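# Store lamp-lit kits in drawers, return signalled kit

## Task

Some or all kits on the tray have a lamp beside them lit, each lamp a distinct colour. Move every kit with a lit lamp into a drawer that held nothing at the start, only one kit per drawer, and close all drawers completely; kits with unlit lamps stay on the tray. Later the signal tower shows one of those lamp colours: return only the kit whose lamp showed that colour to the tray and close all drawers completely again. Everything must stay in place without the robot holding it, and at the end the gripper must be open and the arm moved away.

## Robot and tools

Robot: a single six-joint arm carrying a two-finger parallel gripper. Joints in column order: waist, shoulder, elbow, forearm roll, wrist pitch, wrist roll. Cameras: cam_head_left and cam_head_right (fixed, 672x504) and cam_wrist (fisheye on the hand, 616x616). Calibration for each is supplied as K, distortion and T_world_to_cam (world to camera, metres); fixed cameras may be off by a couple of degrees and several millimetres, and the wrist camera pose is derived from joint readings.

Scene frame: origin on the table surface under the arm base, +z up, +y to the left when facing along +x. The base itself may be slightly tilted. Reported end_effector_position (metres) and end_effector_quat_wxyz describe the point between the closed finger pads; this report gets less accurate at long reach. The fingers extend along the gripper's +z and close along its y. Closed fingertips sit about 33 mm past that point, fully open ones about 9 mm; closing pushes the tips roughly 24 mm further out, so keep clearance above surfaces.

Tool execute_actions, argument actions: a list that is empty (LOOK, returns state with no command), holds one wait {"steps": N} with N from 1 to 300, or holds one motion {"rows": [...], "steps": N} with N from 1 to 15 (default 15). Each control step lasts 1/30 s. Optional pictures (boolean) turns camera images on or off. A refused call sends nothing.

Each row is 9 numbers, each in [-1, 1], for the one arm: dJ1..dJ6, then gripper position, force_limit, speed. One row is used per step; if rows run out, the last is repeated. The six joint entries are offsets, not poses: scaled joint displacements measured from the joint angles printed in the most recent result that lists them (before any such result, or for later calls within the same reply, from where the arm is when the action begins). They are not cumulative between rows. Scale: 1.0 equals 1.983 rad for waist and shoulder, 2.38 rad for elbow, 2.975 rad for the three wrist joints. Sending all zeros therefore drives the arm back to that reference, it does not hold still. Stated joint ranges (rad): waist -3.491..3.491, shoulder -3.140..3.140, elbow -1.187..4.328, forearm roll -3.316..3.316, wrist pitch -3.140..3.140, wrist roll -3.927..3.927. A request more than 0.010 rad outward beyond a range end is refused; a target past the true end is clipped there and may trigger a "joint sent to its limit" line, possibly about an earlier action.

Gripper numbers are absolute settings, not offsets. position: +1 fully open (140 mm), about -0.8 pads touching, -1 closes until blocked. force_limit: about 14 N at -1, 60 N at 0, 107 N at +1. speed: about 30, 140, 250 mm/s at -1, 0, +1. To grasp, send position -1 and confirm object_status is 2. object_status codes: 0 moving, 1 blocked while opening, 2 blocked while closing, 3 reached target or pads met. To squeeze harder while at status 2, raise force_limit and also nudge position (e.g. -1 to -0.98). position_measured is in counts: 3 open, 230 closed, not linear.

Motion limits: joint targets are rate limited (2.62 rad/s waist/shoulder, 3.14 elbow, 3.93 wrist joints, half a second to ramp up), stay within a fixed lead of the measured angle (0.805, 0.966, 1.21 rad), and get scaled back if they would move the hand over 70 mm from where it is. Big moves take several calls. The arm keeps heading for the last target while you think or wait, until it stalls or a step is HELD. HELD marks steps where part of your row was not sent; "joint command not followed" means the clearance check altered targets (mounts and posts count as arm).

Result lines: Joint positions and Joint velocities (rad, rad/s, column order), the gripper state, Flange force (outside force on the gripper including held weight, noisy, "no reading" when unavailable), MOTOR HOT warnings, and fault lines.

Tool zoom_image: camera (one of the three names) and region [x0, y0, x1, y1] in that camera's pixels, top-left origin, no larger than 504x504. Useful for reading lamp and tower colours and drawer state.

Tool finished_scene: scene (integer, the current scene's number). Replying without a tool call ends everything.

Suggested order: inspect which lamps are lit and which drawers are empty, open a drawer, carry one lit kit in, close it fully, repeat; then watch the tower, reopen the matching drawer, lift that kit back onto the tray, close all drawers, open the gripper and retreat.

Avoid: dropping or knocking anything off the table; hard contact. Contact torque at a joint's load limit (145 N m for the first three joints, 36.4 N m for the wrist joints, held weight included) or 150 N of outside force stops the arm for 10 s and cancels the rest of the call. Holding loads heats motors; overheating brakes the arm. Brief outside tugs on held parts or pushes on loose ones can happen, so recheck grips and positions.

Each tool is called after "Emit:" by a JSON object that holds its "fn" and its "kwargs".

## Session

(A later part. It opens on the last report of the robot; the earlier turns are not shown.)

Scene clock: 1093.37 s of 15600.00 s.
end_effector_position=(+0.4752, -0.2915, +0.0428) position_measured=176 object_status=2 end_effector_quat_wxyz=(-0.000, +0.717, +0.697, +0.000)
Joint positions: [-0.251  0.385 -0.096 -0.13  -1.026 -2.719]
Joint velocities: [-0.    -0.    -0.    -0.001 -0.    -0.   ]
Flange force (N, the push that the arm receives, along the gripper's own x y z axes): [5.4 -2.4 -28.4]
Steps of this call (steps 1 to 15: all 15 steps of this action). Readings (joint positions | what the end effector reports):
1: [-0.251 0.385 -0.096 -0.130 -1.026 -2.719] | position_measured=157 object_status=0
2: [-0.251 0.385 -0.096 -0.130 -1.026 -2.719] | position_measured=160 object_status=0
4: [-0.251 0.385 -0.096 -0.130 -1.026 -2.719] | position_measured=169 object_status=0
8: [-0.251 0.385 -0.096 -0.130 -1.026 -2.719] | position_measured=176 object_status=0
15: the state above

Emit:
{"fn": "execute_actions", "kwargs": {"actions": [{"rows":[[-0.0015,-0.009,0.0053,0.0006,-0.0103,-0.0004,-1,0.3,-0.5],[-0.003,-0.0177,0.0109,0.0013,-0.0206,-0.0009,-1,0.3,-0.5],[-0.003,-0.0177,0.0109,0.0013,-0.0206,-0.0009,-1,0.3,-0.5],[-0.006,-0.0339,0.0231,0.0025,-0.0412,-0.0018,-1,0.3,-0.5],[-0.006,-0.0339,0.0231,0.0025,-0.0412,-0.0018,-1,0.3,-0.5],[-0.006,-0.0339,0.0231,0.0025,-0.0412,-0.0018,-1,0.3,-0.5],[-0.006,-0.0339,0.0231,0.0025,-0.0412,-0.0018,-1,0.3,-0.5],[0.2526,-0.2093,0.0403,0.0235,-0.1593,0.1913,-1,0.3,-0.5]],"steps":15}], "pictures": false}}

Emit:
{"fn": "execute_actions", "kwargs": {"actions": [{"steps":28}], "pictures": false}}

Emit:
{"fn": "execute_actions", "kwargs": {"actions": [{"rows":[[0.254,0.0958,0.0861,0.0193,0.0046,0.0096,-1,0.3,-0.5]],"steps":15}], "pictures": false}}

Emit:
{"fn": "execute_actions", "kwargs": {"actions": [{"steps":20}]}}

Scene clock: 1104.30 s of 15600.00 s.
end_effector_position=(+0.4937, -0.2311, +0.1431) position_measured=176 object_status=2 end_effector_quat_wxyz=(-0.002, +0.620, +0.784, -0.002)
Joint positions: [-0.148  0.232 -0.034 -0.107 -1.232 -2.594]
Joint velocities: [ 0.664 -0.441  0.057  0.081 -0.447  0.737]
Flange force (N, the push that the arm receives, along the gripper's own x y z axes): [0.0 8.9 -4.3]
Steps of this call (steps 1 to 15: the robot went on to your last target; steps 16 to 90: nothing new was sent; then 7.43 s passed at rest; steps 91 to 105: all 15 steps of this action). Readings (joint positions | what the end effector reports):
91: [-0.251 0.385 -0.096 -0.130 -1.026 -2.719] | position_measured=176 object_status=2
92: [-0.252 0.382 -0.095 -0.130 -1.031 -2.719] | position_measured=176 object_status=2
94: [-0.255 0.365 -0.082 -0.128 -1.061 -2.720] | position_measured=176 object_status=2
98: [-0.262 0.324 -0.047 -0.123 -1.136 -2.724] | position_measured=176 object_status=2
105: the state above

Scene clock: 1105.23 s of 15600.00 s.
end_effector_position=(+0.4861, -0.0385, +0.2723) position_measured=176 object_status=2 end_effector_quat_wxyz=(-0.005, +0.231, +0.973, -0.004)
Joint positions: [ 0.25  -0.03  -0.001 -0.06  -1.5   -2.15 ]
Joint velocities: [ 0.001 -0.    -0.     0.    -0.     0.001]
Flange force (N, the push that the arm receives, along the gripper's own x y z axes): [1.0 2.3 -1.6]
Steps of this call (steps 1 to 28: the robot went on to your last target). Readings (joint positions | what the end effector reports):
1: [-0.126 0.217 -0.033 -0.105 -1.247 -2.569] | position_measured=176 object_status=2
2: [-0.103 0.203 -0.031 -0.102 -1.262 -2.544] | position_measured=176 object_status=2
4: [-0.058 0.173 -0.027 -0.097 -1.293 -2.493] | position_measured=176 object_status=2
8: [0.034 0.112 -0.019 -0.086 -1.355 -2.390] | position_measured=176 object_status=2
28: the state above

Scene clock: 1105.73 s of 15600.00 s.
end_effector_position=(+0.5348, +0.1124, +0.2625) position_measured=176 object_status=2 end_effector_quat_wxyz=(-0.003, +0.072, +0.997, -0.003)
Joint positions: [ 0.553  0.085  0.123 -0.025 -1.491 -2.133]
Joint velocities: [0.726 0.272 0.296 0.083 0.019 0.041]
Flange force (N, the push that the arm receives, along the gripper's own x y z axes): [-3.0 0.1 -1.8]
Steps of this call (steps 1 to 15: all 15 steps of this action). Readings (joint positions | what the end effector reports):
1: [0.250 -0.030 -0.000 -0.060 -1.500 -2.150] | position_measured=176 object_status=2
2: [0.253 -0.029 0.001 -0.059 -1.500 -2.150] | position_measured=176 object_status=2
4: [0.277 -0.019 0.010 -0.057 -1.499 -2.149] | position_measured=176 object_status=2
8: [0.378 0.019 0.052 -0.045 -1.496 -2.143] | position_measured=176 object_status=2
15: the state above

Scene clock: 1106.40 s of 15600.00 s.
end_effector_position=(+0.5382, +0.2253, +0.2559) position_measured=176 object_status=2 end_effector_quat_wxyz=(-0.000, -0.034, +0.999, -0.000)
Joint positions: [ 0.753  0.16   0.204 -0.003 -1.486 -2.122]
Joint velocities: [ 0.     0.    -0.001  0.001 -0.     0.001]
Flange force (N, the push that the arm receives, along the gripper's own x y z axes): [3.0 0.9 -0.6]
Steps of this call (steps 1 to 20: the robot went on to your last target). Readings (joint positions | what the end effector reports):
1: [0.578 0.094 0.133 -0.023 -1.491 -2.132] | position_measured=176 object_status=2
2: [0.602 0.103 0.143 -0.020 -1.490 -2.130] | position_measured=176 object_status=2
4: [0.650 0.121 0.162 -0.014 -1.489 -2.127] | position_measured=176 object_status=2
8: [0.733 0.152 0.196 -0.005 -1.487 -2.123] | position_measured=176 object_status=2
20: the state above
camera_calibration (this result's frames):
cam_wrist: T_world_to_cam=[[-0.165003, 0.985617, -0.0365015, -0.112285], [0.936442, 0.168172, 0.307886, -0.612888], [0.309597, 0.0166205, -0.950723, 0.266539], [0, 0, 0, 1]] pos_world=[0.472887, 0.209311, 0.438006]

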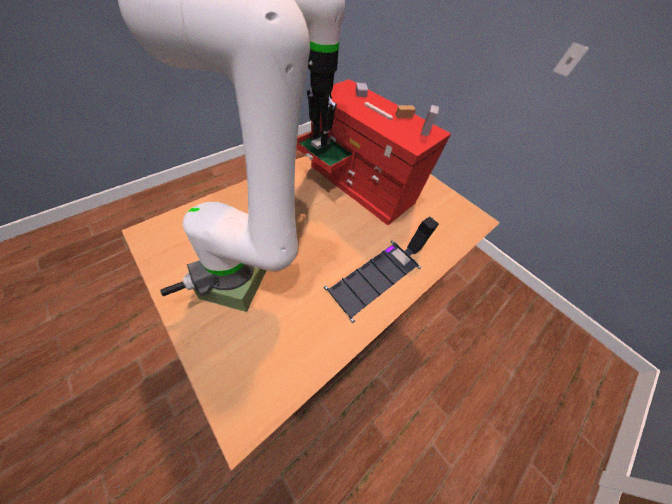

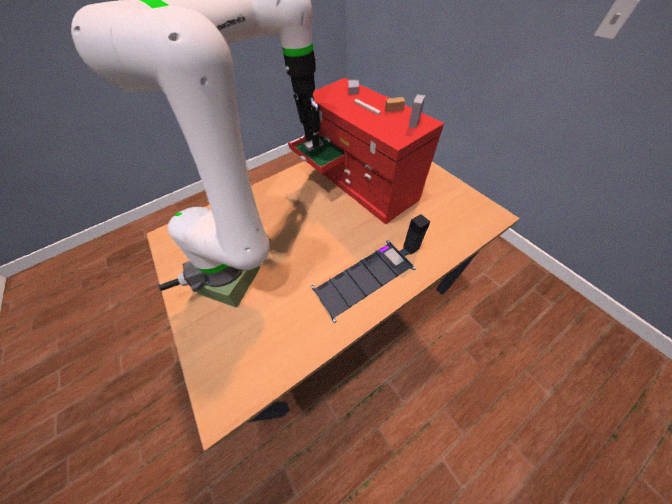

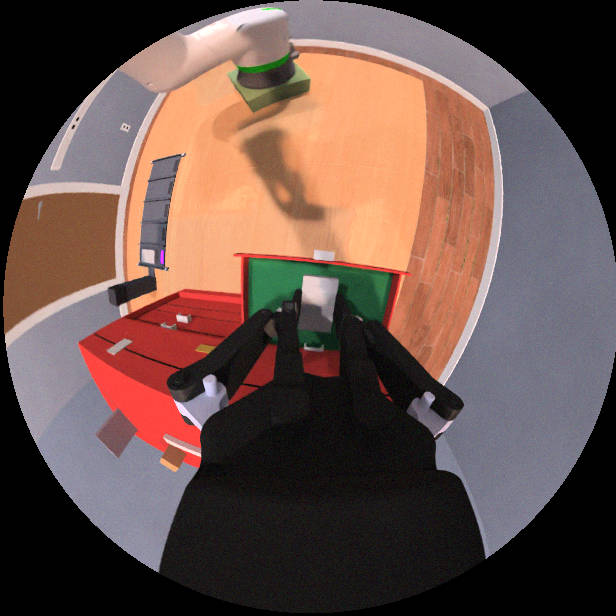

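Emit:
{"fn": "execute_actions", "kwargs": {"actions": [{"rows":[[0,0.0033,-0.0168,0,0.0156,0,-1,0.3,-0.5],[0,0.0033,-0.0168,0,0.0156,0,-1,0.3,-0.5],[0,0.0045,-0.022,0,0.0206,0,-1,0.3,-0.5],[0,0.0055,-0.026,0,0.0245,0,-1,0.3,-0.5],[0,0.0064,-0.03,0,0.0283,0,-1,0.3,-0.5],[0,0.0072,-0.0328,0,0.0311,0,-1,0.3,-0.5]],"steps":14}], "pictures": false}}

Emit:
{"fn": "execute_actions", "kwargs": {"actions": [{"rows":[[0,0.00045,-0.0015,0,0.0015,0,-1,0.3,-0.5]],"steps":8}], "pictures": false}}

Emit:
{"fn": "execute_actions", "kwargs": {"actions": [{"rows":[[0,0.00035,-0.0011,0,0.0011,0,-1,0.3,-0.5]],"steps":8}], "pictures": false}}

Scene clock: 1113.70 s of 15600.00 s.
end_effector_position=(+0.5386, +0.2256, +0.2149) position_measured=176 object_status=2 end_effector_quat_wxyz=(-0.000, -0.034, +0.999, -0.000)
Joint positions: [ 0.753  0.174  0.126 -0.003 -1.394 -2.122]
Joint velocities: [-0.     0.001 -0.002  0.001  0.003  0.   ]
Flange force (N, the push that the arm receives, along the gripper's own x y z axes): [1.8 0.4 -1.0]
Steps of this call (steps 1 to 15: the robot went on to your last target; steps 16 to 90: nothing new was sent; then 3.83 s passed at rest; steps 91 to 104: all 14 steps of this action). Readings (joint positions | what the end effector reports):
91: [0.753 0.160 0.204 -0.003 -1.486 -2.122] | position_measured=176 object_status=2
92: [0.753 0.160 0.201 -0.003 -1.481 -2.122] | position_measured=176 object_status=2
94: [0.753 0.165 0.177 -0.003 -1.454 -2.122] | position_measured=176 object_status=2
98: [0.753 0.173 0.134 -0.003 -1.403 -2.122] | position_measured=176 object_status=2
104: the state above

Scene clock: 1113.97 s of 15600.00 s.
end_effector_position=(+0.5386, +0.2256, +0.2129) position_measured=176 object_status=2 end_effector_quat_wxyz=(-0.000, -0.034, +0.999, -0.000)
Joint positions: [ 0.753  0.175  0.123 -0.003 -1.39  -2.122]
Joint velocities: [0.    0.    0.001 0.    0.001 0.   ]
Flange force (N, the push that the arm receives, along the gripper's own x y z axes): [0.0 0.6 -4.3]
Steps of this call (steps 1 to 8: all 8 steps of this action). Readings (joint positions | what the end effector reports):
1: [0.753 0.174 0.126 -0.003 -1.394 -2.122] | position_measured=176 object_status=2
2: [0.753 0.174 0.125 -0.003 -1.392 -2.122] | position_measured=176 object_status=2
4: [0.753 0.175 0.123 -0.003 -1.390 -2.122] | position_measured=176 object_status=2
8: the state above

Scene clock: 1114.23 s of 15600.00 s.
end_effector_position=(+0.5387, +0.2256, +0.2116) position_measured=176 object_status=2 end_effector_quat_wxyz=(-0.000, -0.034, +0.999, +0.000)
Joint positions: [ 0.753  0.176  0.12  -0.003 -1.386 -2.122]
Joint velocities: [-0.001  0.001 -0.001  0.002  0.001  0.   ]
Flange force (N, the push that the arm receives, along the gripper's own x y z axes): [-1.9 1.9 -27.7]
Steps of this call (steps 1 to 8: all 8 steps of this action). Readings (joint positions | what the end effector reports):
1: [0.753 0.175 0.123 -0.003 -1.389 -2.122] | position_measured=176 object_status=2
2: [0.753 0.175 0.122 -0.003 -1.388 -2.122] | position_measured=176 object_status=2
4: [0.753 0.175 0.121 -0.003 -1.387 -2.122] | position_measured=176 object_status=2
8: the state above

Emit:
{"fn": "execute_actions", "kwargs": {"actions": [{"rows":[[0,0,0,0,0,0,-0.15,0.3,-0.3],[0,0,0,0,0,0,-0.15,0.3,-0.3],[0,0,0,0,0,0,-0.15,0.3,-0.3],[0,0,0,0,0,0,-0.15,0.3,-0.3],[0,0,0,0,0,0,-0.15,0.3,-0.3],[0,0,0,0,0,0,-0.15,0.3,-0.3],[0,0,0,0,0,0,-0.15,0.3,-0.3],[0,-0.008,0.0353,0,-0.0336,0,-0.15,0.3,-0.3]],"steps":15}], "pictures": false}}

Emit:
{"fn": "execute_actions", "kwargs": {"actions": [{"steps":5}], "pictures": false}}

Emit:
{"fn": "execute_actions", "kwargs": {"actions": [{"rows":[[0.2017,-0.3666,-0.4122,0.2148,0.2138,-0.2551,-0.3,0,0]],"steps":15}], "pictures": false}}

Emit:
{"fn": "execute_actions", "kwargs": {"actions": [{"steps":20}], "pictures": false}}

Emit:
{"fn": "execute_actions", "kwargs": {"actions": [{"rows":[[0,0.0832,0,0,0,0,-0.3,0,0]],"steps":15}]}}

Scene clock: 1129.37 s of 15600.00 s.
end_effector_position=(+0.5384, +0.2255, +0.2554) position_measured=148 object_status=3 end_effector_quat_wxyz=(+0.000, -0.034, +0.999, +0.000)
Joint positions: [ 0.753  0.16   0.203 -0.003 -1.484 -2.122]
Joint velocities: [-0.001 -0.007  0.052 -0.001 -0.065  0.   ]
Flange force (N, the push that the arm receives, along the gripper's own x y z axes): [3.0 0.3 -21.4]
Steps of this call (steps 1 to 15: the robot went on to your last target; steps 16 to 90: nothing new was sent; then 11.63 s passed at rest; steps 91 to 105: all 15 steps of this action). Readings (joint positions | what the end effector reports):
91: [0.753 0.176 0.120 -0.003 -1.386 -2.122] | position_measured=176 object_status=0
92: [0.753 0.176 0.120 -0.003 -1.386 -2.122] | position_measured=176 object_status=0
94: [0.753 0.176 0.120 -0.003 -1.386 -2.122] | position_measured=161 object_status=0
98: [0.753 0.176 0.120 -0.003 -1.386 -2.122] | position_measured=148 object_status=0
105: the state above

Scene clock: 1129.53 s of 15600.00 s.
end_effector_position=(+0.5382, +0.2254, +0.2559) position_measured=148 object_status=3 end_effector_quat_wxyz=(-0.000, -0.034, +0.999, -0.000)
Joint positions: [ 0.753  0.16   0.204 -0.003 -1.486 -2.122]
Joint velocities: [ 0.001 -0.     0.002 -0.    -0.001  0.001]
Flange force (N, the push that the arm receives, along the gripper's own x y z axes): [0.5 1.8 -3.4]
Steps of this call (steps 1 to 5: the robot went on to your last target). Readings (joint positions | what the end effector reports):
1: [0.753 0.160 0.204 -0.003 -1.486 -2.122] | position_measured=148 object_status=3
2: [0.753 0.160 0.204 -0.003 -1.486 -2.122] | position_measured=148 object_status=3
4: [0.753 0.160 0.204 -0.003 -1.486 -2.122] | position_measured=148 object_status=3
5: the state above

Scene clock: 1130.03 s of 15600.00 s.
end_effector_position=(+0.4946, +0.2041, +0.2787) position_measured=167 object_status=3 end_effector_quat_wxyz=(+0.222, +0.009, +0.975, +0.006)
Joint positions: [ 1.02  -0.326 -0.448  0.424 -1.059 -2.628]
Joint velocities: [ 0.81  -1.466 -2.001  1.282  1.257 -1.52 ]
Flange force (N, the push that the arm receives, along the gripper's own x y z axes): [16.9 -8.3 -14.2]
Steps of this call (steps 1 to 15: all 15 steps of this action). Readings (joint positions | what the end effector reports):
1: [0.753 0.160 0.204 -0.003 -1.486 -2.122] | position_measured=148 object_status=0
2: [0.755 0.157 0.201 -0.000 -1.483 -2.125] | position_measured=152 object_status=0
4: [0.767 0.135 0.172 0.019 -1.463 -2.147] | position_measured=165 object_status=0
8: [0.825 0.030 0.032 0.112 -1.369 -2.257] | position_measured=167 object_status=0
15: the state above

Scene clock: 1130.70 s of 15600.00 s.
end_effector_position=(+0.4588, +0.2212, +0.2669) position_measured=167 object_status=3 end_effector_quat_wxyz=(+0.302, -0.013, +0.950, +0.074)
Joint positions: [ 1.153 -0.567 -0.777  0.636 -0.85  -2.88 ]
Joint velocities: [ 0.    -0.    -0.001 -0.    -0.    -0.   ]
Flange force (N, the push that the arm receives, along the gripper's own x y z axes): [-2.3 0.3 -2.2]
Steps of this call (steps 1 to 20: the robot went on to your last target). Readings (joint positions | what the end effector reports):
1: [1.046 -0.373 -0.512 0.465 -1.018 -2.677] | position_measured=167 object_status=3
2: [1.069 -0.415 -0.570 0.502 -0.982 -2.721] | position_measured=167 object_status=3
4: [1.107 -0.483 -0.663 0.563 -0.922 -2.793] | position_measured=167 object_status=3
8: [1.149 -0.559 -0.766 0.629 -0.857 -2.872] | position_measured=167 object_status=3
20: the state above

Scene clock: 1131.20 s of 15600.00 s.
end_effector_position=(+0.4552, +0.2215, +0.1998) position_measured=167 object_status=3 end_effector_quat_wxyz=(+0.259, -0.035, +0.965, +0.009)
Joint positions: [ 1.153 -0.402 -0.777  0.637 -0.85  -2.88 ]
Joint velocities: [ 0.001  0.002  0.001  0.    -0.     0.   ]
Flange force (N, the push that the arm receives, along the gripper's own x y z axes): [-2.1 1.6 -2.5]
Steps of this call (steps 1 to 15: all 15 steps of this action). Readings (joint positions | what the end effector reports):
1: [1.153 -0.567 -0.777 0.636 -0.850 -2.880] | position_measured=167 object_status=3
2: [1.153 -0.564 -0.777 0.637 -0.850 -2.880] | position_measured=167 object_status=3
4: [1.153 -0.540 -0.777 0.637 -0.850 -2.880] | position_measured=167 object_status=3
8: [1.153 -0.442 -0.777 0.637 -0.850 -2.880] | position_measured=167 object_status=3
15: the state above
camera_calibration (this result's frames):
cam_wrist: T_world_to_cam=[[-0.138518, 0.987073, -0.0806223, -0.127766], [0.654589, 0.152341, 0.740477, -0.47182], [0.743187, 0.0497952, -0.667229, -0.022369], [0, 0, 0, 1]] pos_world=[0.307774, 0.199106, 0.324145]

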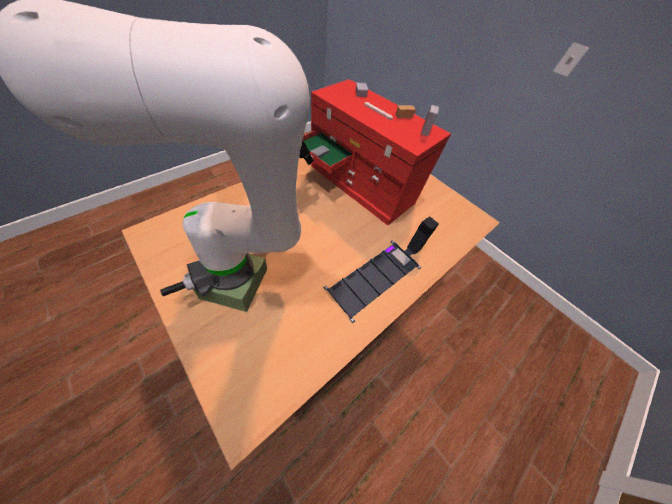

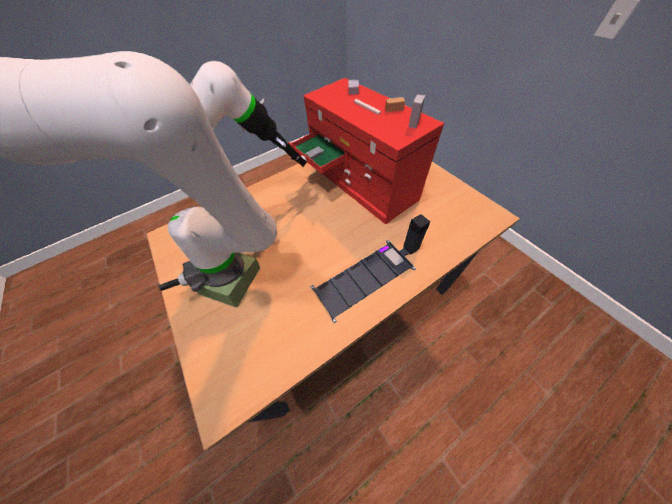

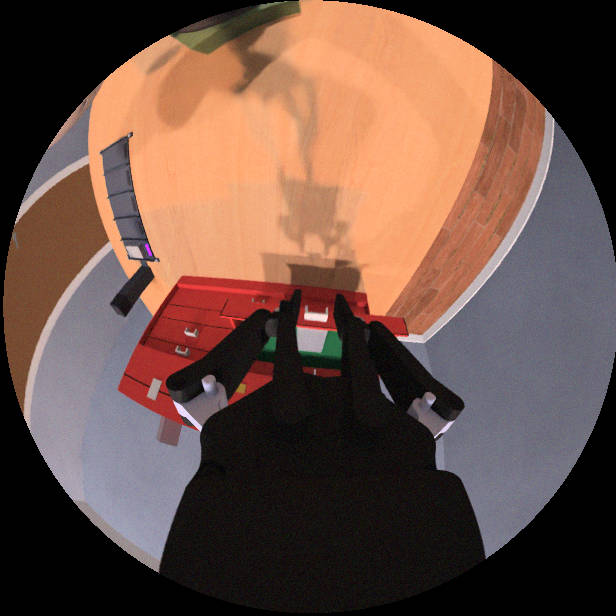

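Emit:
{"fn": "execute_actions", "kwargs": {"actions": [{"rows":[[-0.007,0.0066,0.0044,-0.001,0.0033,0.004,-0.3,0,0],[-0.0105,0.0099,0.0066,-0.0015,0.005,0.006,-0.3,0,0],[-0.0141,0.0132,0.0088,-0.002,0.0066,0.008,-0.3,0,0],[-0.0211,0.0198,0.0133,-0.003,0.0098,0.0119,-0.3,0,0],[-0.0278,0.0264,0.0178,-0.004,0.0128,0.0159,-0.3,0,0],[-0.0345,0.033,0.0224,-0.0051,0.0158,0.0199,-0.3,0,0],[-0.0409,0.0395,0.0271,-0.0063,0.0186,0.0238,-0.3,0,0],[-0.0472,0.0461,0.0318,-0.0075,0.0213,0.0277,-0.3,0,0],[-0.0533,0.0526,0.0366,-0.0087,0.0238,0.0317,-0.3,0,0],[-0.0593,0.0591,0.0415,-0.01,0.0263,0.0356,-0.3,0,0],[-0.065,0.0656,0.0464,-0.0113,0.0286,0.0395,-0.3,0,0],[-0.0707,0.0721,0.0514,-0.0127,0.0308,0.0434,-0.3,0,0],[-0.0761,0.0786,0.0565,-0.0141,0.0329,0.0473,-0.3,0,0],[-0.0808,0.0843,0.061,-0.0154,0.0346,0.0508,-0.3,0,0],[-0.084,0.0883,0.0642,-0.0163,0.0358,0.0532,-0.3,0,0]],"steps":15}], "pictures": false}}

Emit:
{"fn": "execute_actions", "kwargs": {"actions": [{"steps":7}], "pictures": false}}

Emit:
{"fn": "execute_actions", "kwargs": {"actions": [{"rows":[[-0.0051,0.0064,0.0052,-0.0015,0.0018,0.0038,-0.3,0,0],[-0.01,0.0128,0.0105,-0.0031,0.0035,0.0077,-0.3,0,0],[-0.0149,0.0192,0.0158,-0.0047,0.0051,0.0114,-0.3,0,0],[-0.0196,0.0255,0.0212,-0.0063,0.0066,0.0152,-0.3,0,0],[-0.0242,0.0318,0.0267,-0.0079,0.008,0.0189,-0.3,0,0],[-0.0286,0.0381,0.0322,-0.0095,0.0093,0.0226,-0.3,0,0],[-0.033,0.0443,0.0377,-0.0112,0.0105,0.0263,-0.3,0,0],[-0.0372,0.0506,0.0433,-0.0128,0.0116,0.0299,-0.3,0,0],[-0.0413,0.0568,0.049,-0.0145,0.0126,0.0335,-0.3,0,0],[-0.0453,0.063,0.0547,-0.0162,0.0135,0.037,-0.3,0,0],[-0.0491,0.0691,0.0604,-0.018,0.0143,0.0406,-0.3,0,0],[-0.0524,0.0745,0.0655,-0.0195,0.0149,0.0436,-0.3,0,0],[-0.0547,0.0783,0.0692,-0.0206,0.0153,0.0458,-0.3,0,0],[-0.0557,0.08,0.0709,-0.0211,0.0155,0.0468,-0.3,0,0]],"steps":15}], "pictures": false}}

Emit:
{"fn": "execute_actions", "kwargs": {"actions": [{"steps":7}], "pictures": false}}

Emit:
{"fn": "execute_actions", "kwargs": {"actions": [{"rows":[[-0.0007,0.00115,0.0011,-0.0003,0.0001,0.0007,-0.3,0,0],[-0.0014,0.0023,0.0022,-0.0007,0.0002,0.0013,-0.3,0,0],[-0.0021,0.0035,0.0033,-0.001,0.0003,0.002,-0.3,0,0]],"steps":10}], "pictures": false}}

Scene clock: 1143.80 s of 15600.00 s.
end_effector_position=(+0.5119, +0.2261, +0.2000) position_measured=167 object_status=3 end_effector_quat_wxyz=(+0.259, -0.035, +0.965, +0.009)
Joint positions: [ 1.016 -0.261 -0.656  0.599 -0.76  -2.753]
Joint velocities: [-0.318  0.367  0.342 -0.116  0.183  0.33 ]
Flange force (N, the push that the arm receives, along the gripper's own x y z axes): [-2.0 3.1 -1.7]
Steps of this call (steps 1 to 15: the robot went on to your last target; steps 16 to 90: nothing new was sent; then 9.10 s passed at rest; steps 91 to 105: all 15 steps of this action). Readings (joint positions | what the end effector reports):
91: [1.153 -0.402 -0.776 0.636 -0.850 -2.880] | position_measured=167 object_status=3
92: [1.150 -0.399 -0.774 0.636 -0.848 -2.878] | position_measured=167 object_status=3
94: [1.137 -0.387 -0.764 0.633 -0.839 -2.866] | position_measured=167 object_status=3
98: [1.097 -0.349 -0.733 0.624 -0.812 -2.832] | position_measured=167 object_status=3
105: the state above

Scene clock: 1144.03 s of 15600.00 s.
end_effector_position=(+0.5260, +0.2270, +0.1998) position_measured=167 object_status=3 end_effector_quat_wxyz=(+0.259, -0.035, +0.965, +0.009)
Joint positions: [ 0.987 -0.227 -0.624  0.588 -0.744 -2.722]
Joint velocities: [-0.003  0.004  0.002 -0.001  0.002  0.004]
Flange force (N, the push that the arm receives, along the gripper's own x y z axes): [-1.2 3.0 -4.5]
Steps of this call (steps 1 to 7: the robot went on to your last target). Readings (joint positions | what the end effector reports):
1: [1.005 -0.249 -0.645 0.595 -0.754 -2.742] | position_measured=167 object_status=3
2: [0.997 -0.239 -0.635 0.592 -0.749 -2.733] | position_measured=167 object_status=3
4: [0.988 -0.229 -0.626 0.589 -0.745 -2.724] | position_measured=167 object_status=3
7: the state above

Scene clock: 1144.53 s of 15600.00 s.
end_effector_position=(+0.5873, +0.2320, +0.1999) position_measured=167 object_status=3 end_effector_quat_wxyz=(+0.259, -0.035, +0.965, +0.009)
Joint positions: [ 0.885 -0.083 -0.471  0.531 -0.7   -2.595]
Joint velocities: [-0.161  0.261  0.297 -0.109  0.048  0.222]
Flange force (N, the push that the arm receives, along the gripper's own x y z axes): [-7.9 1.9 2.9]
Steps of this call (steps 1 to 15: all 15 steps of this action). Readings (joint positions | what the end effector reports):
1: [0.987 -0.227 -0.624 0.588 -0.744 -2.722] | position_measured=167 object_status=3
2: [0.984 -0.224 -0.621 0.587 -0.742 -2.719] | position_measured=167 object_status=3
4: [0.972 -0.208 -0.605 0.581 -0.736 -2.705] | position_measured=167 object_status=3
8: [0.939 -0.165 -0.561 0.565 -0.720 -2.666] | position_measured=167 object_status=3
15: the state above

Scene clock: 1144.77 s of 15600.00 s.
end_effector_position=(+0.5933, +0.2325, +0.1999) position_measured=167 object_status=3 end_effector_quat_wxyz=(+0.259, -0.035, +0.965, +0.009)
Joint positions: [ 0.877 -0.069 -0.455  0.525 -0.698 -2.583]
Joint velocities: [-0.001  0.002  0.003 -0.001  0.001  0.001]
Flange force (N, the push that the arm receives, along the gripper's own x y z axes): [-0.9 0.3 -4.8]
Steps of this call (steps 1 to 7: the robot went on to your last target). Readings (joint positions | what the end effector reports):
1: [0.881 -0.076 -0.463 0.528 -0.699 -2.589] | position_measured=167 object_status=3
2: [0.878 -0.071 -0.458 0.527 -0.698 -2.586] | position_measured=167 object_status=3
4: [0.877 -0.069 -0.456 0.526 -0.698 -2.584] | position_measured=167 object_status=3
7: the state above

Scene clock: 1145.10 s of 15600.00 s.
end_effector_position=(+0.5962, +0.2326, +0.1998) position_measured=167 object_status=3 end_effector_quat_wxyz=(+0.259, -0.035, +0.965, +0.009)
Joint positions: [ 0.872 -0.062 -0.448  0.522 -0.697 -2.577]
Joint velocities: [ 0.     0.001  0.    -0.     0.001  0.   ]
Flange force (N, the push that the arm receives, along the gripper's own x y z axes): [16.0 2.4 -25.9]
Steps of this call (steps 1 to 10: all 10 steps of this action). Readings (joint positions | what the end effector reports):
1: [0.876 -0.069 -0.455 0.525 -0.698 -2.583] | position_measured=167 object_status=3
2: [0.876 -0.068 -0.454 0.525 -0.698 -2.582] | position_measured=167 object_status=3
4: [0.874 -0.065 -0.451 0.523 -0.697 -2.579] | position_measured=167 object_status=3
8: [0.873 -0.062 -0.448 0.522 -0.697 -2.577] | position_measured=167 object_status=3
10: the state above

Shut. Back off.

Emit:
{"fn": "execute_actions", "kwargs": {"actions": [{"rows":[[0.0305,-0.0465,-0.0425,0.0127,-0.0073,-0.0269,-0.2,0,0]],"steps":14}], "pictures": false}}

Scene clock: 1147.73 s of 15600.00 s.
end_effector_position=(+0.5566, +0.2298, +0.2001) position_measured=154 object_status=3 end_effector_quat_wxyz=(+0.259, -0.035, +0.965, +0.009)
Joint positions: [ 0.933 -0.154 -0.549  0.56  -0.719 -2.657]
Joint velocities: [ 0.001 -0.001 -0.002  0.001 -0.    -0.   ]
Flange force (N, the push that the arm receives, along the gripper's own x y z axes): [-1.3 1.1 -3.1]
Steps of this call (steps 1 to 15: the robot went on to your last target; steps 16 to 65: nothing new was sent; steps 66 to 79: all 14 steps of this action). Readings (joint positions | what the end effector reports):
66: [0.872 -0.062 -0.448 0.522 -0.697 -2.577] | position_measured=167 object_status=0
67: [0.874 -0.065 -0.451 0.523 -0.698 -2.580] | position_measured=163 object_status=0
69: [0.890 -0.089 -0.477 0.533 -0.702 -2.601] | position_measured=154 object_status=0
73: [0.930 -0.150 -0.544 0.558 -0.717 -2.653] | position_measured=154 object_status=0
79: the state above

Emit:
{"fn": "execute_actions", "kwargs": {"actions": [{"rows":[[0.0006,-0.0481,-0.0803,0.121,0.0426,-0.1108,-0.2,0,0]],"steps":15}], "pictures": false}}

Emit:
{"fn": "execute_actions", "kwargs": {"actions": [{"steps":6}], "pictures": false}}

Emit:
{"fn": "execute_actions", "kwargs": {"actions": [{"rows":[[-0.0085,0.0114,0.0088,-0.0014,0.0042,0.0048,-0.2,0,0],[-0.017,0.0227,0.0177,-0.0028,0.0084,0.0096,-0.2,0,0],[-0.021,0.028,0.022,-0.0035,0.0105,0.012,-0.2,0,0],[-0.0255,0.0341,0.0265,-0.0042,0.0126,0.0144,-0.2,0,0]],"steps":14}]}}

Emit:
{"fn": "zoom_image", "kwargs": {"camera": "cam_wrist", "region": [240, 250, 400, 390]}}

Scene clock: 1172.63 s of 15600.00 s.
end_effector_position=(+0.5597, +0.2301, +0.2234) position_measured=154 object_status=3 end_effector_quat_wxyz=(+0.342, -0.032, +0.939, +0.012)
Joint positions: [ 0.934 -0.25  -0.74   0.92  -0.592 -2.987]
Joint velocities: [ 0.002 -0.001  0.     0.01   0.002 -0.007]
Flange force (N, the push that the arm receives, along the gripper's own x y z axes): [-1.5 0.0 -3.2]
Steps of this call (steps 1 to 15: the robot went on to your last target; steps 16 to 90: nothing new was sent; then 21.40 s passed at rest; steps 91 to 105: all 15 steps of this action). Readings (joint positions | what the end effector reports):
91: [0.933 -0.154 -0.549 0.561 -0.719 -2.658] | position_measured=154 object_status=3
92: [0.933 -0.156 -0.552 0.566 -0.717 -2.663] | position_measured=154 object_status=3
94: [0.933 -0.165 -0.570 0.602 -0.704 -2.695] | position_measured=154 object_status=3
98: [0.934 -0.210 -0.661 0.772 -0.644 -2.851] | position_measured=154 object_status=3
105: the state above

Scene clock: 1172.83 s of 15600.00 s.
end_effector_position=(+0.5598, +0.2302, +0.2235) position_measured=154 object_status=3 end_effector_quat_wxyz=(+0.342, -0.032, +0.939, +0.012)
Joint positions: [ 0.934 -0.25  -0.74   0.92  -0.592 -2.987]
Joint velocities: [ 0.001 -0.     0.    -0.001 -0.    -0.001]
Flange force (N, the push that the arm receives, along the gripper's own x y z axes): [-2.6 1.2 -1.8]
Steps of this call (steps 1 to 6: the robot went on to your last target). Readings (joint positions | what the end effector reports):
1: [0.934 -0.250 -0.740 0.920 -0.592 -2.987] | position_measured=154 object_status=3
2: [0.934 -0.250 -0.740 0.920 -0.592 -2.987] | position_measured=154 object_status=3
4: [0.934 -0.250 -0.740 0.920 -0.592 -2.987] | position_measured=154 object_status=3
6: the state above

Scene clock: 1173.30 s of 15600.00 s.
end_effector_position=(+0.5886, +0.2323, +0.2234) position_measured=154 object_status=3 end_effector_quat_wxyz=(+0.342, -0.032, +0.939, +0.012)
Joint positions: [ 0.884 -0.182 -0.677  0.908 -0.554 -2.944]
Joint velocities: [-0.001  0.001  0.002 -0.001 -0.     0.001]
Flange force (N, the push that the arm receives, along the gripper's own x y z axes): [-0.6 1.0 -3.6]
Steps of this call (steps 1 to 14: all 14 steps of this action). Readings (joint positions | what the end effector reports):
1: [0.934 -0.250 -0.740 0.920 -0.592 -2.987] | position_measured=154 object_status=3
2: [0.932 -0.246 -0.737 0.920 -0.590 -2.985] | position_measured=154 object_status=3
4: [0.915 -0.224 -0.717 0.916 -0.578 -2.971] | position_measured=154 object_status=3
8: [0.886 -0.185 -0.680 0.908 -0.556 -2.946] | position_measured=154 object_status=3
14: the state above
camera_calibration (this result's frames):
cam_wrist: T_world_to_cam=[[-0.119467, 0.988772, -0.0897628, -0.127656], [0.516911, 0.139135, 0.844656, -0.517502], [0.847662, 0.0545092, -0.52773, -0.200016], [0, 0, 0, 1]] pos_world=[0.421797, 0.209127, 0.320098]

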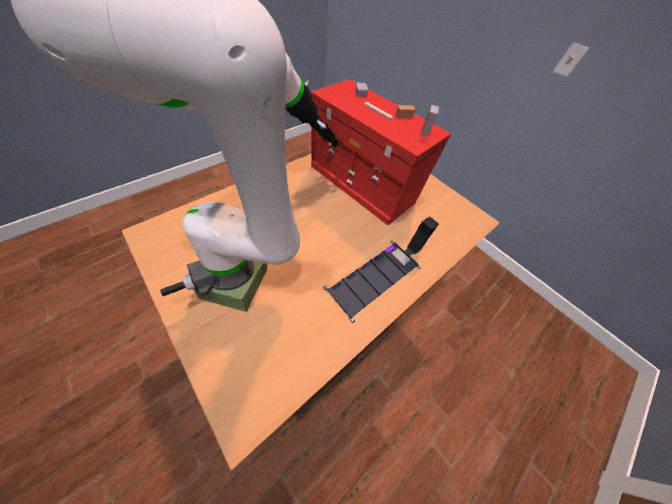

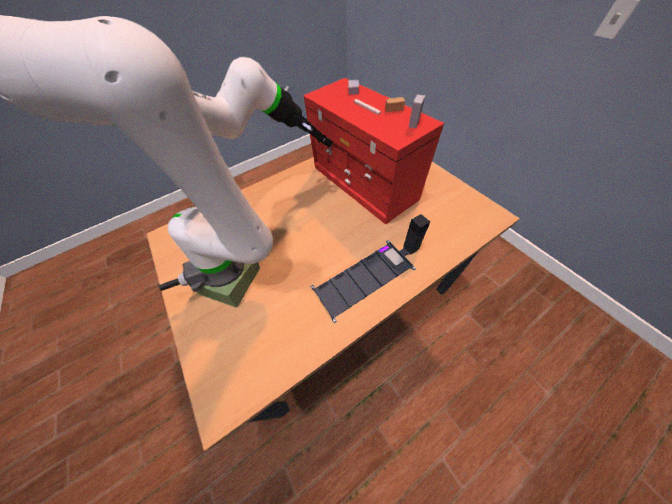

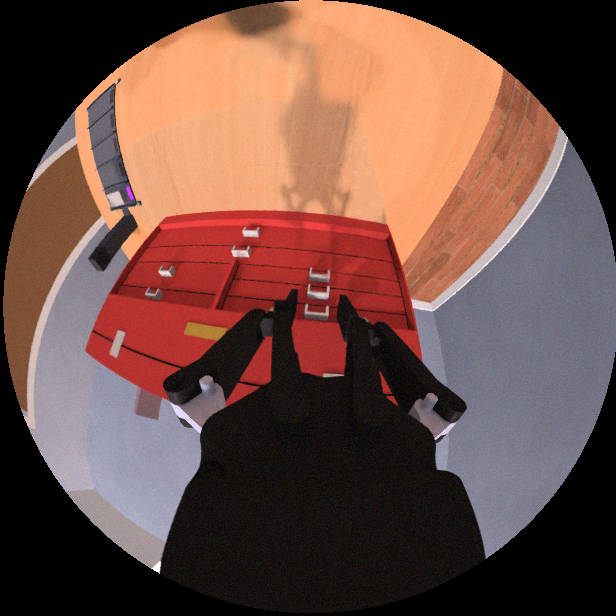

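Region (240, 250, 400, 390) of cam_wrist's 616x616 image, scaled by 3.150, with more detail than that image has; it fills the top 441 rows of this view, and the rest is white.

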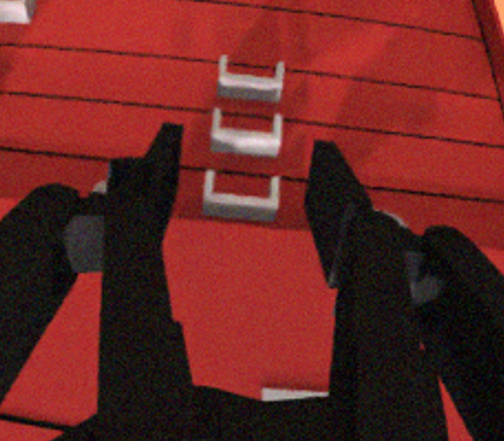

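Emit:
{"fn": "execute_actions", "kwargs": {"actions": [{"rows":[[-0.0005,0,0,0,0,0,-1,0.3,-0.3]],"steps":15}], "pictures": false}}

Emit:
{"fn": "execute_actions", "kwargs": {"actions": [{"rows":[[0,0,0,0,0,0,-1,0.3,-0.3],[0.0023,-0.0034,-0.0027,0.0005,-0.0011,-0.0014,-1,0.3,-0.3],[0.0061,-0.0088,-0.0071,0.0013,-0.0029,-0.0037,-1,0.3,-0.3],[0.0106,-0.0149,-0.0119,0.0021,-0.0051,-0.0063,-1,0.3,-0.3],[0.0153,-0.0210,-0.0166,0.0028,-0.0074,-0.0089,-1,0.3,-0.3],[0.0201,-0.0272,-0.0213,0.0035,-0.0098,-0.0115,-1,0.3,-0.3],[0.0256,-0.0340,-0.0265,0.0042,-0.0127,-0.0144,-1,0.3,-0.3],[0.0314,-0.0409,-0.0316,0.0047,-0.0157,-0.0173,-1,0.3,-0.3],[0.0373,-0.0478,-0.0366,0.0053,-0.0188,-0.0202,-1,0.3,-0.3],[0.0435,-0.0548,-0.0415,0.0057,-0.0222,-0.0231,-1,0.3,-0.3],[0.0499,-0.0618,-0.0464,0.0060,-0.0257,-0.0261,-1,0.3,-0.3],[0.0565,-0.0688,-0.0512,0.0063,-0.0293,-0.029,-1,0.3,-0.3]],"steps":15}], "pictures": false}}

Emit:
{"fn": "execute_actions", "kwargs": {"actions": [{"steps":5}], "pictures": false}}

Emit:
{"fn": "execute_actions", "kwargs": {"actions": [{"rows":[[0.0034,-0.0035,-0.0024,0.0001,-0.0019,-0.0015,-1,0.3,-0.3],[0.0089,-0.0092,-0.0062,0.0002,-0.0050,-0.0038,-1,0.3,-0.3],[0.0154,-0.0156,-0.0103,0.0003,-0.0086,-0.0064,-1,0.3,-0.3],[0.0221,-0.0220,-0.0144,0.0003,-0.0124,-0.0091,-1,0.3,-0.3],[0.0291,-0.0284,-0.0185,0.0003,-0.0164,-0.0118,-1,0.3,-0.3],[0.0371,-0.0355,-0.0229,0.0002,-0.0209,-0.0147,-1,0.3,-0.3],[0.0454,-0.0427,-0.0272,-0.0001,-0.0256,-0.0177,-1,0.3,-0.3],[0.0539,-0.0498,-0.0315,-0.0004,-0.0305,-0.0207,-1,0.3,-0.3],[0.0628,-0.0570,-0.0357,-0.0007,-0.0356,-0.0237,-1,0.3,-0.3],[0.0720,-0.0641,-0.0398,-0.0012,-0.0409,-0.0267,-1,0.3,-0.3],[0.0814,-0.0713,-0.0438,-0.0017,-0.0463,-0.0297,-1,0.3,-0.3],[0.0911,-0.0785,-0.0477,-0.0023,-0.0519,-0.0327,-1,0.3,-0.3]],"steps":15}], "pictures": false}}

Emit:
{"fn": "execute_actions", "kwargs": {"actions": [{"steps":6}]}}

Scene clock: 1190.60 s of 15600.00 s.
end_effector_position=(+0.5888, +0.2318, +0.2235) position_measured=194 object_status=0 end_effector_quat_wxyz=(+0.342, -0.032, +0.939, +0.012)
Joint positions: [ 0.883 -0.182 -0.677  0.908 -0.554 -2.944]
Joint velocities: [ 0.     0.    -0.001 -0.001 -0.    -0.   ]
Flange force (N, the push that the arm receives, along the gripper's own x y z axes): [-4.4 2.0 -8.7]
Steps of this call (steps 1 to 15: the robot went on to your last target; steps 16 to 90: nothing new was sent; then 13.80 s passed at rest; steps 91 to 105: all 15 steps of this action). Readings (joint positions | what the end effector reports):
91: [0.883 -0.182 -0.677 0.908 -0.554 -2.944] | position_measured=154 object_status=0
92: [0.883 -0.182 -0.677 0.908 -0.554 -2.944] | position_measured=157 object_status=0
94: [0.883 -0.182 -0.677 0.908 -0.554 -2.944] | position_measured=169 object_status=0
98: [0.883 -0.182 -0.677 0.908 -0.554 -2.944] | position_measured=192 object_status=0
105: the state above

Scene clock: 1191.10 s of 15600.00 s.
end_effector_position=(+0.5346, +0.2278, +0.2235) position_measured=194 object_status=2 end_effector_quat_wxyz=(+0.342, -0.032, +0.939, +0.012)
Joint positions: [ 0.987 -0.31  -0.791  0.926 -0.635 -3.025]
Joint velocities: [ 0.2   -0.22  -0.186  0.019 -0.159 -0.137]
Flange force (N, the push that the arm receives, along the gripper's own x y z axes): [2.7 -8.7 -16.9]
Steps of this call (steps 1 to 15: all 15 steps of this action). Readings (joint positions | what the end effector reports):
1: [0.883 -0.182 -0.677 0.908 -0.554 -2.944] | position_measured=194 object_status=2
2: [0.883 -0.182 -0.677 0.908 -0.554 -2.944] | position_measured=194 object_status=2
4: [0.887 -0.189 -0.683 0.908 -0.558 -2.949] | position_measured=194 object_status=2
8: [0.915 -0.226 -0.718 0.916 -0.578 -2.972] | position_measured=194 object_status=2
15: the state above

Scene clock: 1191.27 s of 15600.00 s.
end_effector_position=(+0.5310, +0.2275, +0.2235) position_measured=194 object_status=2 end_effector_quat_wxyz=(+0.342, -0.032, +0.939, +0.012)
Joint positions: [ 0.994 -0.318 -0.798  0.926 -0.641 -3.03 ]
Joint velocities: [ 0.004 -0.003 -0.002 -0.001 -0.002 -0.002]
Flange force (N, the push that the arm receives, along the gripper's own x y z axes): [-6.2 -6.3 -4.0]
Steps of this call (steps 1 to 5: the robot went on to your last target). Readings (joint positions | what the end effector reports):
1: [0.992 -0.315 -0.796 0.926 -0.639 -3.028] | position_measured=194 object_status=2
2: [0.994 -0.317 -0.798 0.926 -0.640 -3.030] | position_measured=194 object_status=2
4: [0.994 -0.318 -0.798 0.926 -0.641 -3.030] | position_measured=194 object_status=2
5: the state above

Scene clock: 1191.77 s of 15600.00 s.
end_effector_position=(+0.4723, +0.2231, +0.2237) position_measured=194 object_status=2 end_effector_quat_wxyz=(+0.342, -0.032, +0.939, +0.012)
Joint positions: [ 1.159 -0.461 -0.904  0.921 -0.782 -3.12 ]
Joint velocities: [ 0.33  -0.254 -0.172 -0.026 -0.281 -0.157]
Flange force (N, the push that the arm receives, along the gripper's own x y z axes): [7.8 -15.0 -11.5]
Steps of this call (steps 1 to 15: all 15 steps of this action). Readings (joint positions | what the end effector reports):
1: [0.995 -0.319 -0.799 0.926 -0.642 -3.030] | position_measured=194 object_status=2
2: [0.997 -0.321 -0.801 0.926 -0.643 -3.032] | position_measured=194 object_status=2
4: [1.009 -0.333 -0.810 0.927 -0.653 -3.040] | position_measured=194 object_status=2
8: [1.053 -0.375 -0.842 0.927 -0.691 -3.065] | position_measured=194 object_status=2
15: the state above

Scene clock: 1191.97 s of 15600.00 s.
end_effector_position=(+0.4675, +0.2226, +0.2236) position_measured=194 object_status=2 end_effector_quat_wxyz=(+0.342, -0.032, +0.939, +0.012)
Joint positions: [ 1.175 -0.474 -0.912  0.92  -0.796 -3.128]
Joint velocities: [ 0.004 -0.002 -0.001 -0.001 -0.003 -0.001]
Flange force (N, the push that the arm receives, along the gripper's own x y z axes): [-4.9 -6.5 -5.8]
Steps of this call (steps 1 to 6: the robot went on to your last target). Readings (joint positions | what the end effector reports):
1: [1.168 -0.468 -0.908 0.920 -0.790 -3.124] | position_measured=194 object_status=2
2: [1.173 -0.472 -0.911 0.920 -0.794 -3.126] | position_measured=194 object_status=2
4: [1.175 -0.474 -0.912 0.920 -0.795 -3.127] | position_measured=194 object_status=2
6: the state above
camera_calibration (this result's frames):
cam_wrist: T_world_to_cam=[[-0.118921, 0.98888, -0.0892962, -0.132936], [0.51708, 0.138457, 0.844664, -0.453633], [0.847635, 0.0542753, -0.527796, -0.0966855], [0, 0, 0, 1]] pos_world=[0.30071, 0.199514, 0.320267]

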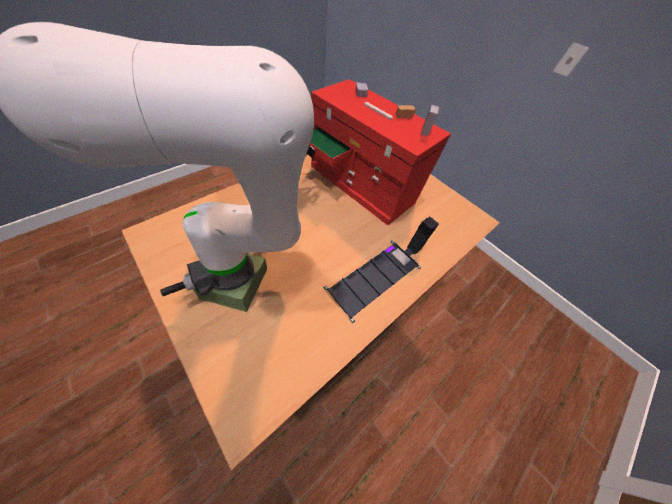

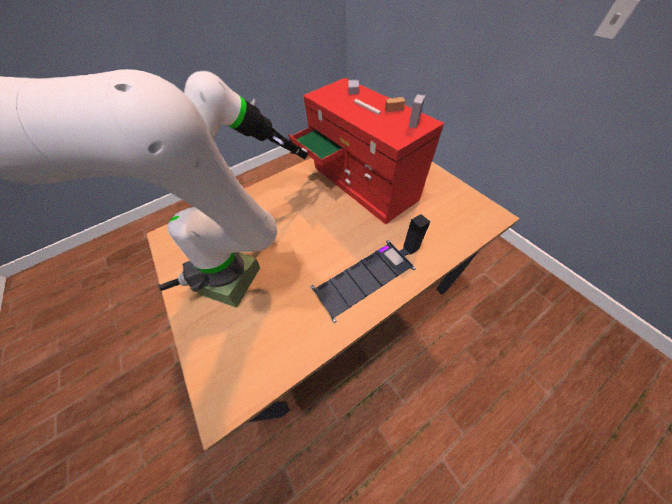

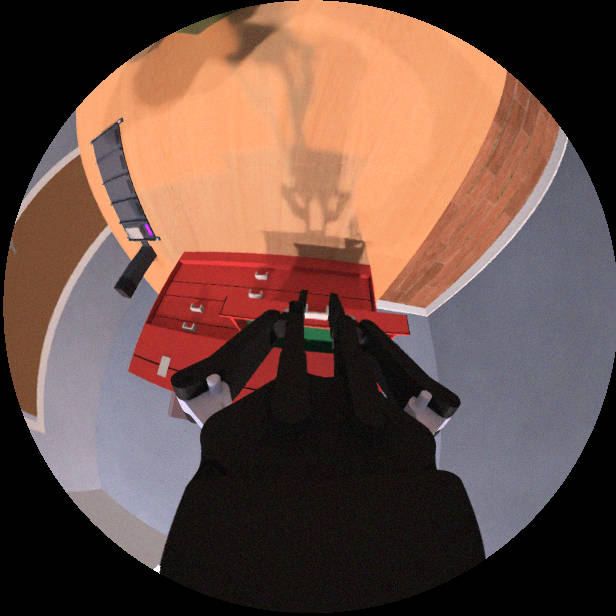

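Emit:
{"fn": "execute_actions", "kwargs": {"actions": [{"rows":[[0,0,0,0,0,0,-0.22,0,0],[0,0,0,0,0,0,-0.22,0,0],[0,0,0,0,0,0,-0.22,0,0],[0,0,0,0,0,0,-0.22,0,0],[0.01,-0.0072,-0.0039,-0.0006,-0.0057,-0.003,-0.22,0,0],[0.01,-0.0072,-0.0039,-0.0006,-0.0057,-0.003,-0.22,0,0],[0.01,-0.0072,-0.0039,-0.0006,-0.0057,-0.003,-0.22,0,0],[0.01,-0.09,-0.0039,-0.0006,-0.0057,-0.003,-0.22,0,0]],"steps":15}], "pictures": false}}

Emit:
{"fn": "execute_actions", "kwargs": {"actions": [{"steps":10}], "pictures": false}}

Emit:
{"fn": "zoom_image", "kwargs": {"camera": "cam_head_right", "region": [340, 190, 460, 290]}}

Emit:
{"fn": "zoom_image", "kwargs": {"camera": "cam_head_left", "region": [350, 190, 470, 290]}}

Scene clock: 1199.57 s of 15600.00 s.
end_effector_position=(+0.4637, +0.2198, +0.2767) position_measured=157 object_status=3 end_effector_quat_wxyz=(+0.374, -0.009, +0.925, +0.064)
Joint positions: [ 1.195 -0.621 -0.921  0.918 -0.812 -3.136]
Joint velocities: [ 0.002 -0.544 -0.    -0.    -0.002 -0.001]
Flange force (N, the push that the arm receives, along the gripper's own x y z axes): [-2.4 -17.1 -19.6]
Steps of this call (steps 1 to 30: the robot went on to your last target; steps 31 to 90: nothing new was sent; then 4.10 s passed at rest; steps 91 to 105: all 15 steps of this action). Readings (joint positions | what the end effector reports):
91: [1.175 -0.474 -0.912 0.920 -0.796 -3.128] | position_measured=194 object_status=0
92: [1.175 -0.474 -0.912 0.919 -0.796 -3.128] | position_measured=194 object_status=0
94: [1.175 -0.474 -0.912 0.919 -0.796 -3.128] | position_measured=175 object_status=0
98: [1.190 -0.485 -0.919 0.918 -0.808 -3.134] | position_measured=157 object_status=0
105: the state above

Scene clock: 1199.90 s of 15600.00 s.
end_effector_position=(+0.4636, +0.2183, +0.2888) position_measured=157 object_status=3 end_effector_quat_wxyz=(+0.381, -0.004, +0.921, +0.077)
Joint positions: [ 1.195 -0.652 -0.921  0.918 -0.812 -3.136]
Joint velocities: [ 0.001 -0.     0.    -0.     0.     0.   ]
Flange force (N, the push that the arm receives, along the gripper's own x y z axes): [-0.4 -0.4 -2.5]
Steps of this call (steps 1 to 10: the robot went on to your last target). Readings (joint positions | what the end effector reports):
1: [1.195 -0.637 -0.921 0.918 -0.812 -3.136] | position_measured=157 object_status=3
2: [1.195 -0.647 -0.921 0.918 -0.812 -3.136] | position_measured=157 object_status=3
4: [1.195 -0.652 -0.921 0.918 -0.812 -3.136] | position_measured=157 object_status=3
8: [1.195 -0.652 -0.921 0.918 -0.812 -3.136] | position_measured=157 object_status=3
10: the state above

Region (340, 190, 460, 290) of cam_head_right's 672x504 image, scaled by 4.200, with more detail than that image has.

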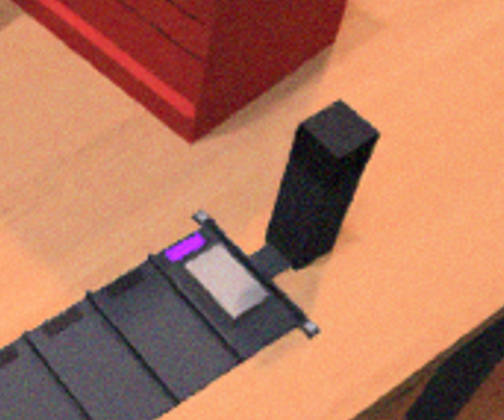

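Region (350, 190, 470, 290) of cam_head_left's 672x504 image, scaled by 4.200, with more detail than that image has.

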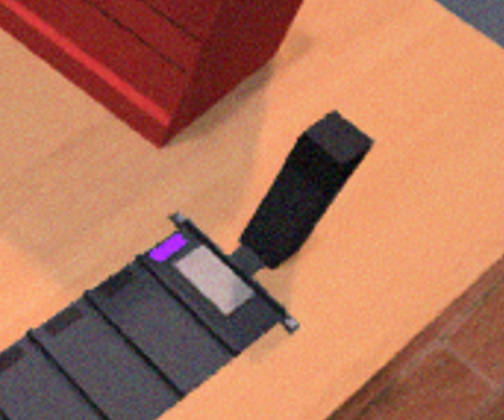

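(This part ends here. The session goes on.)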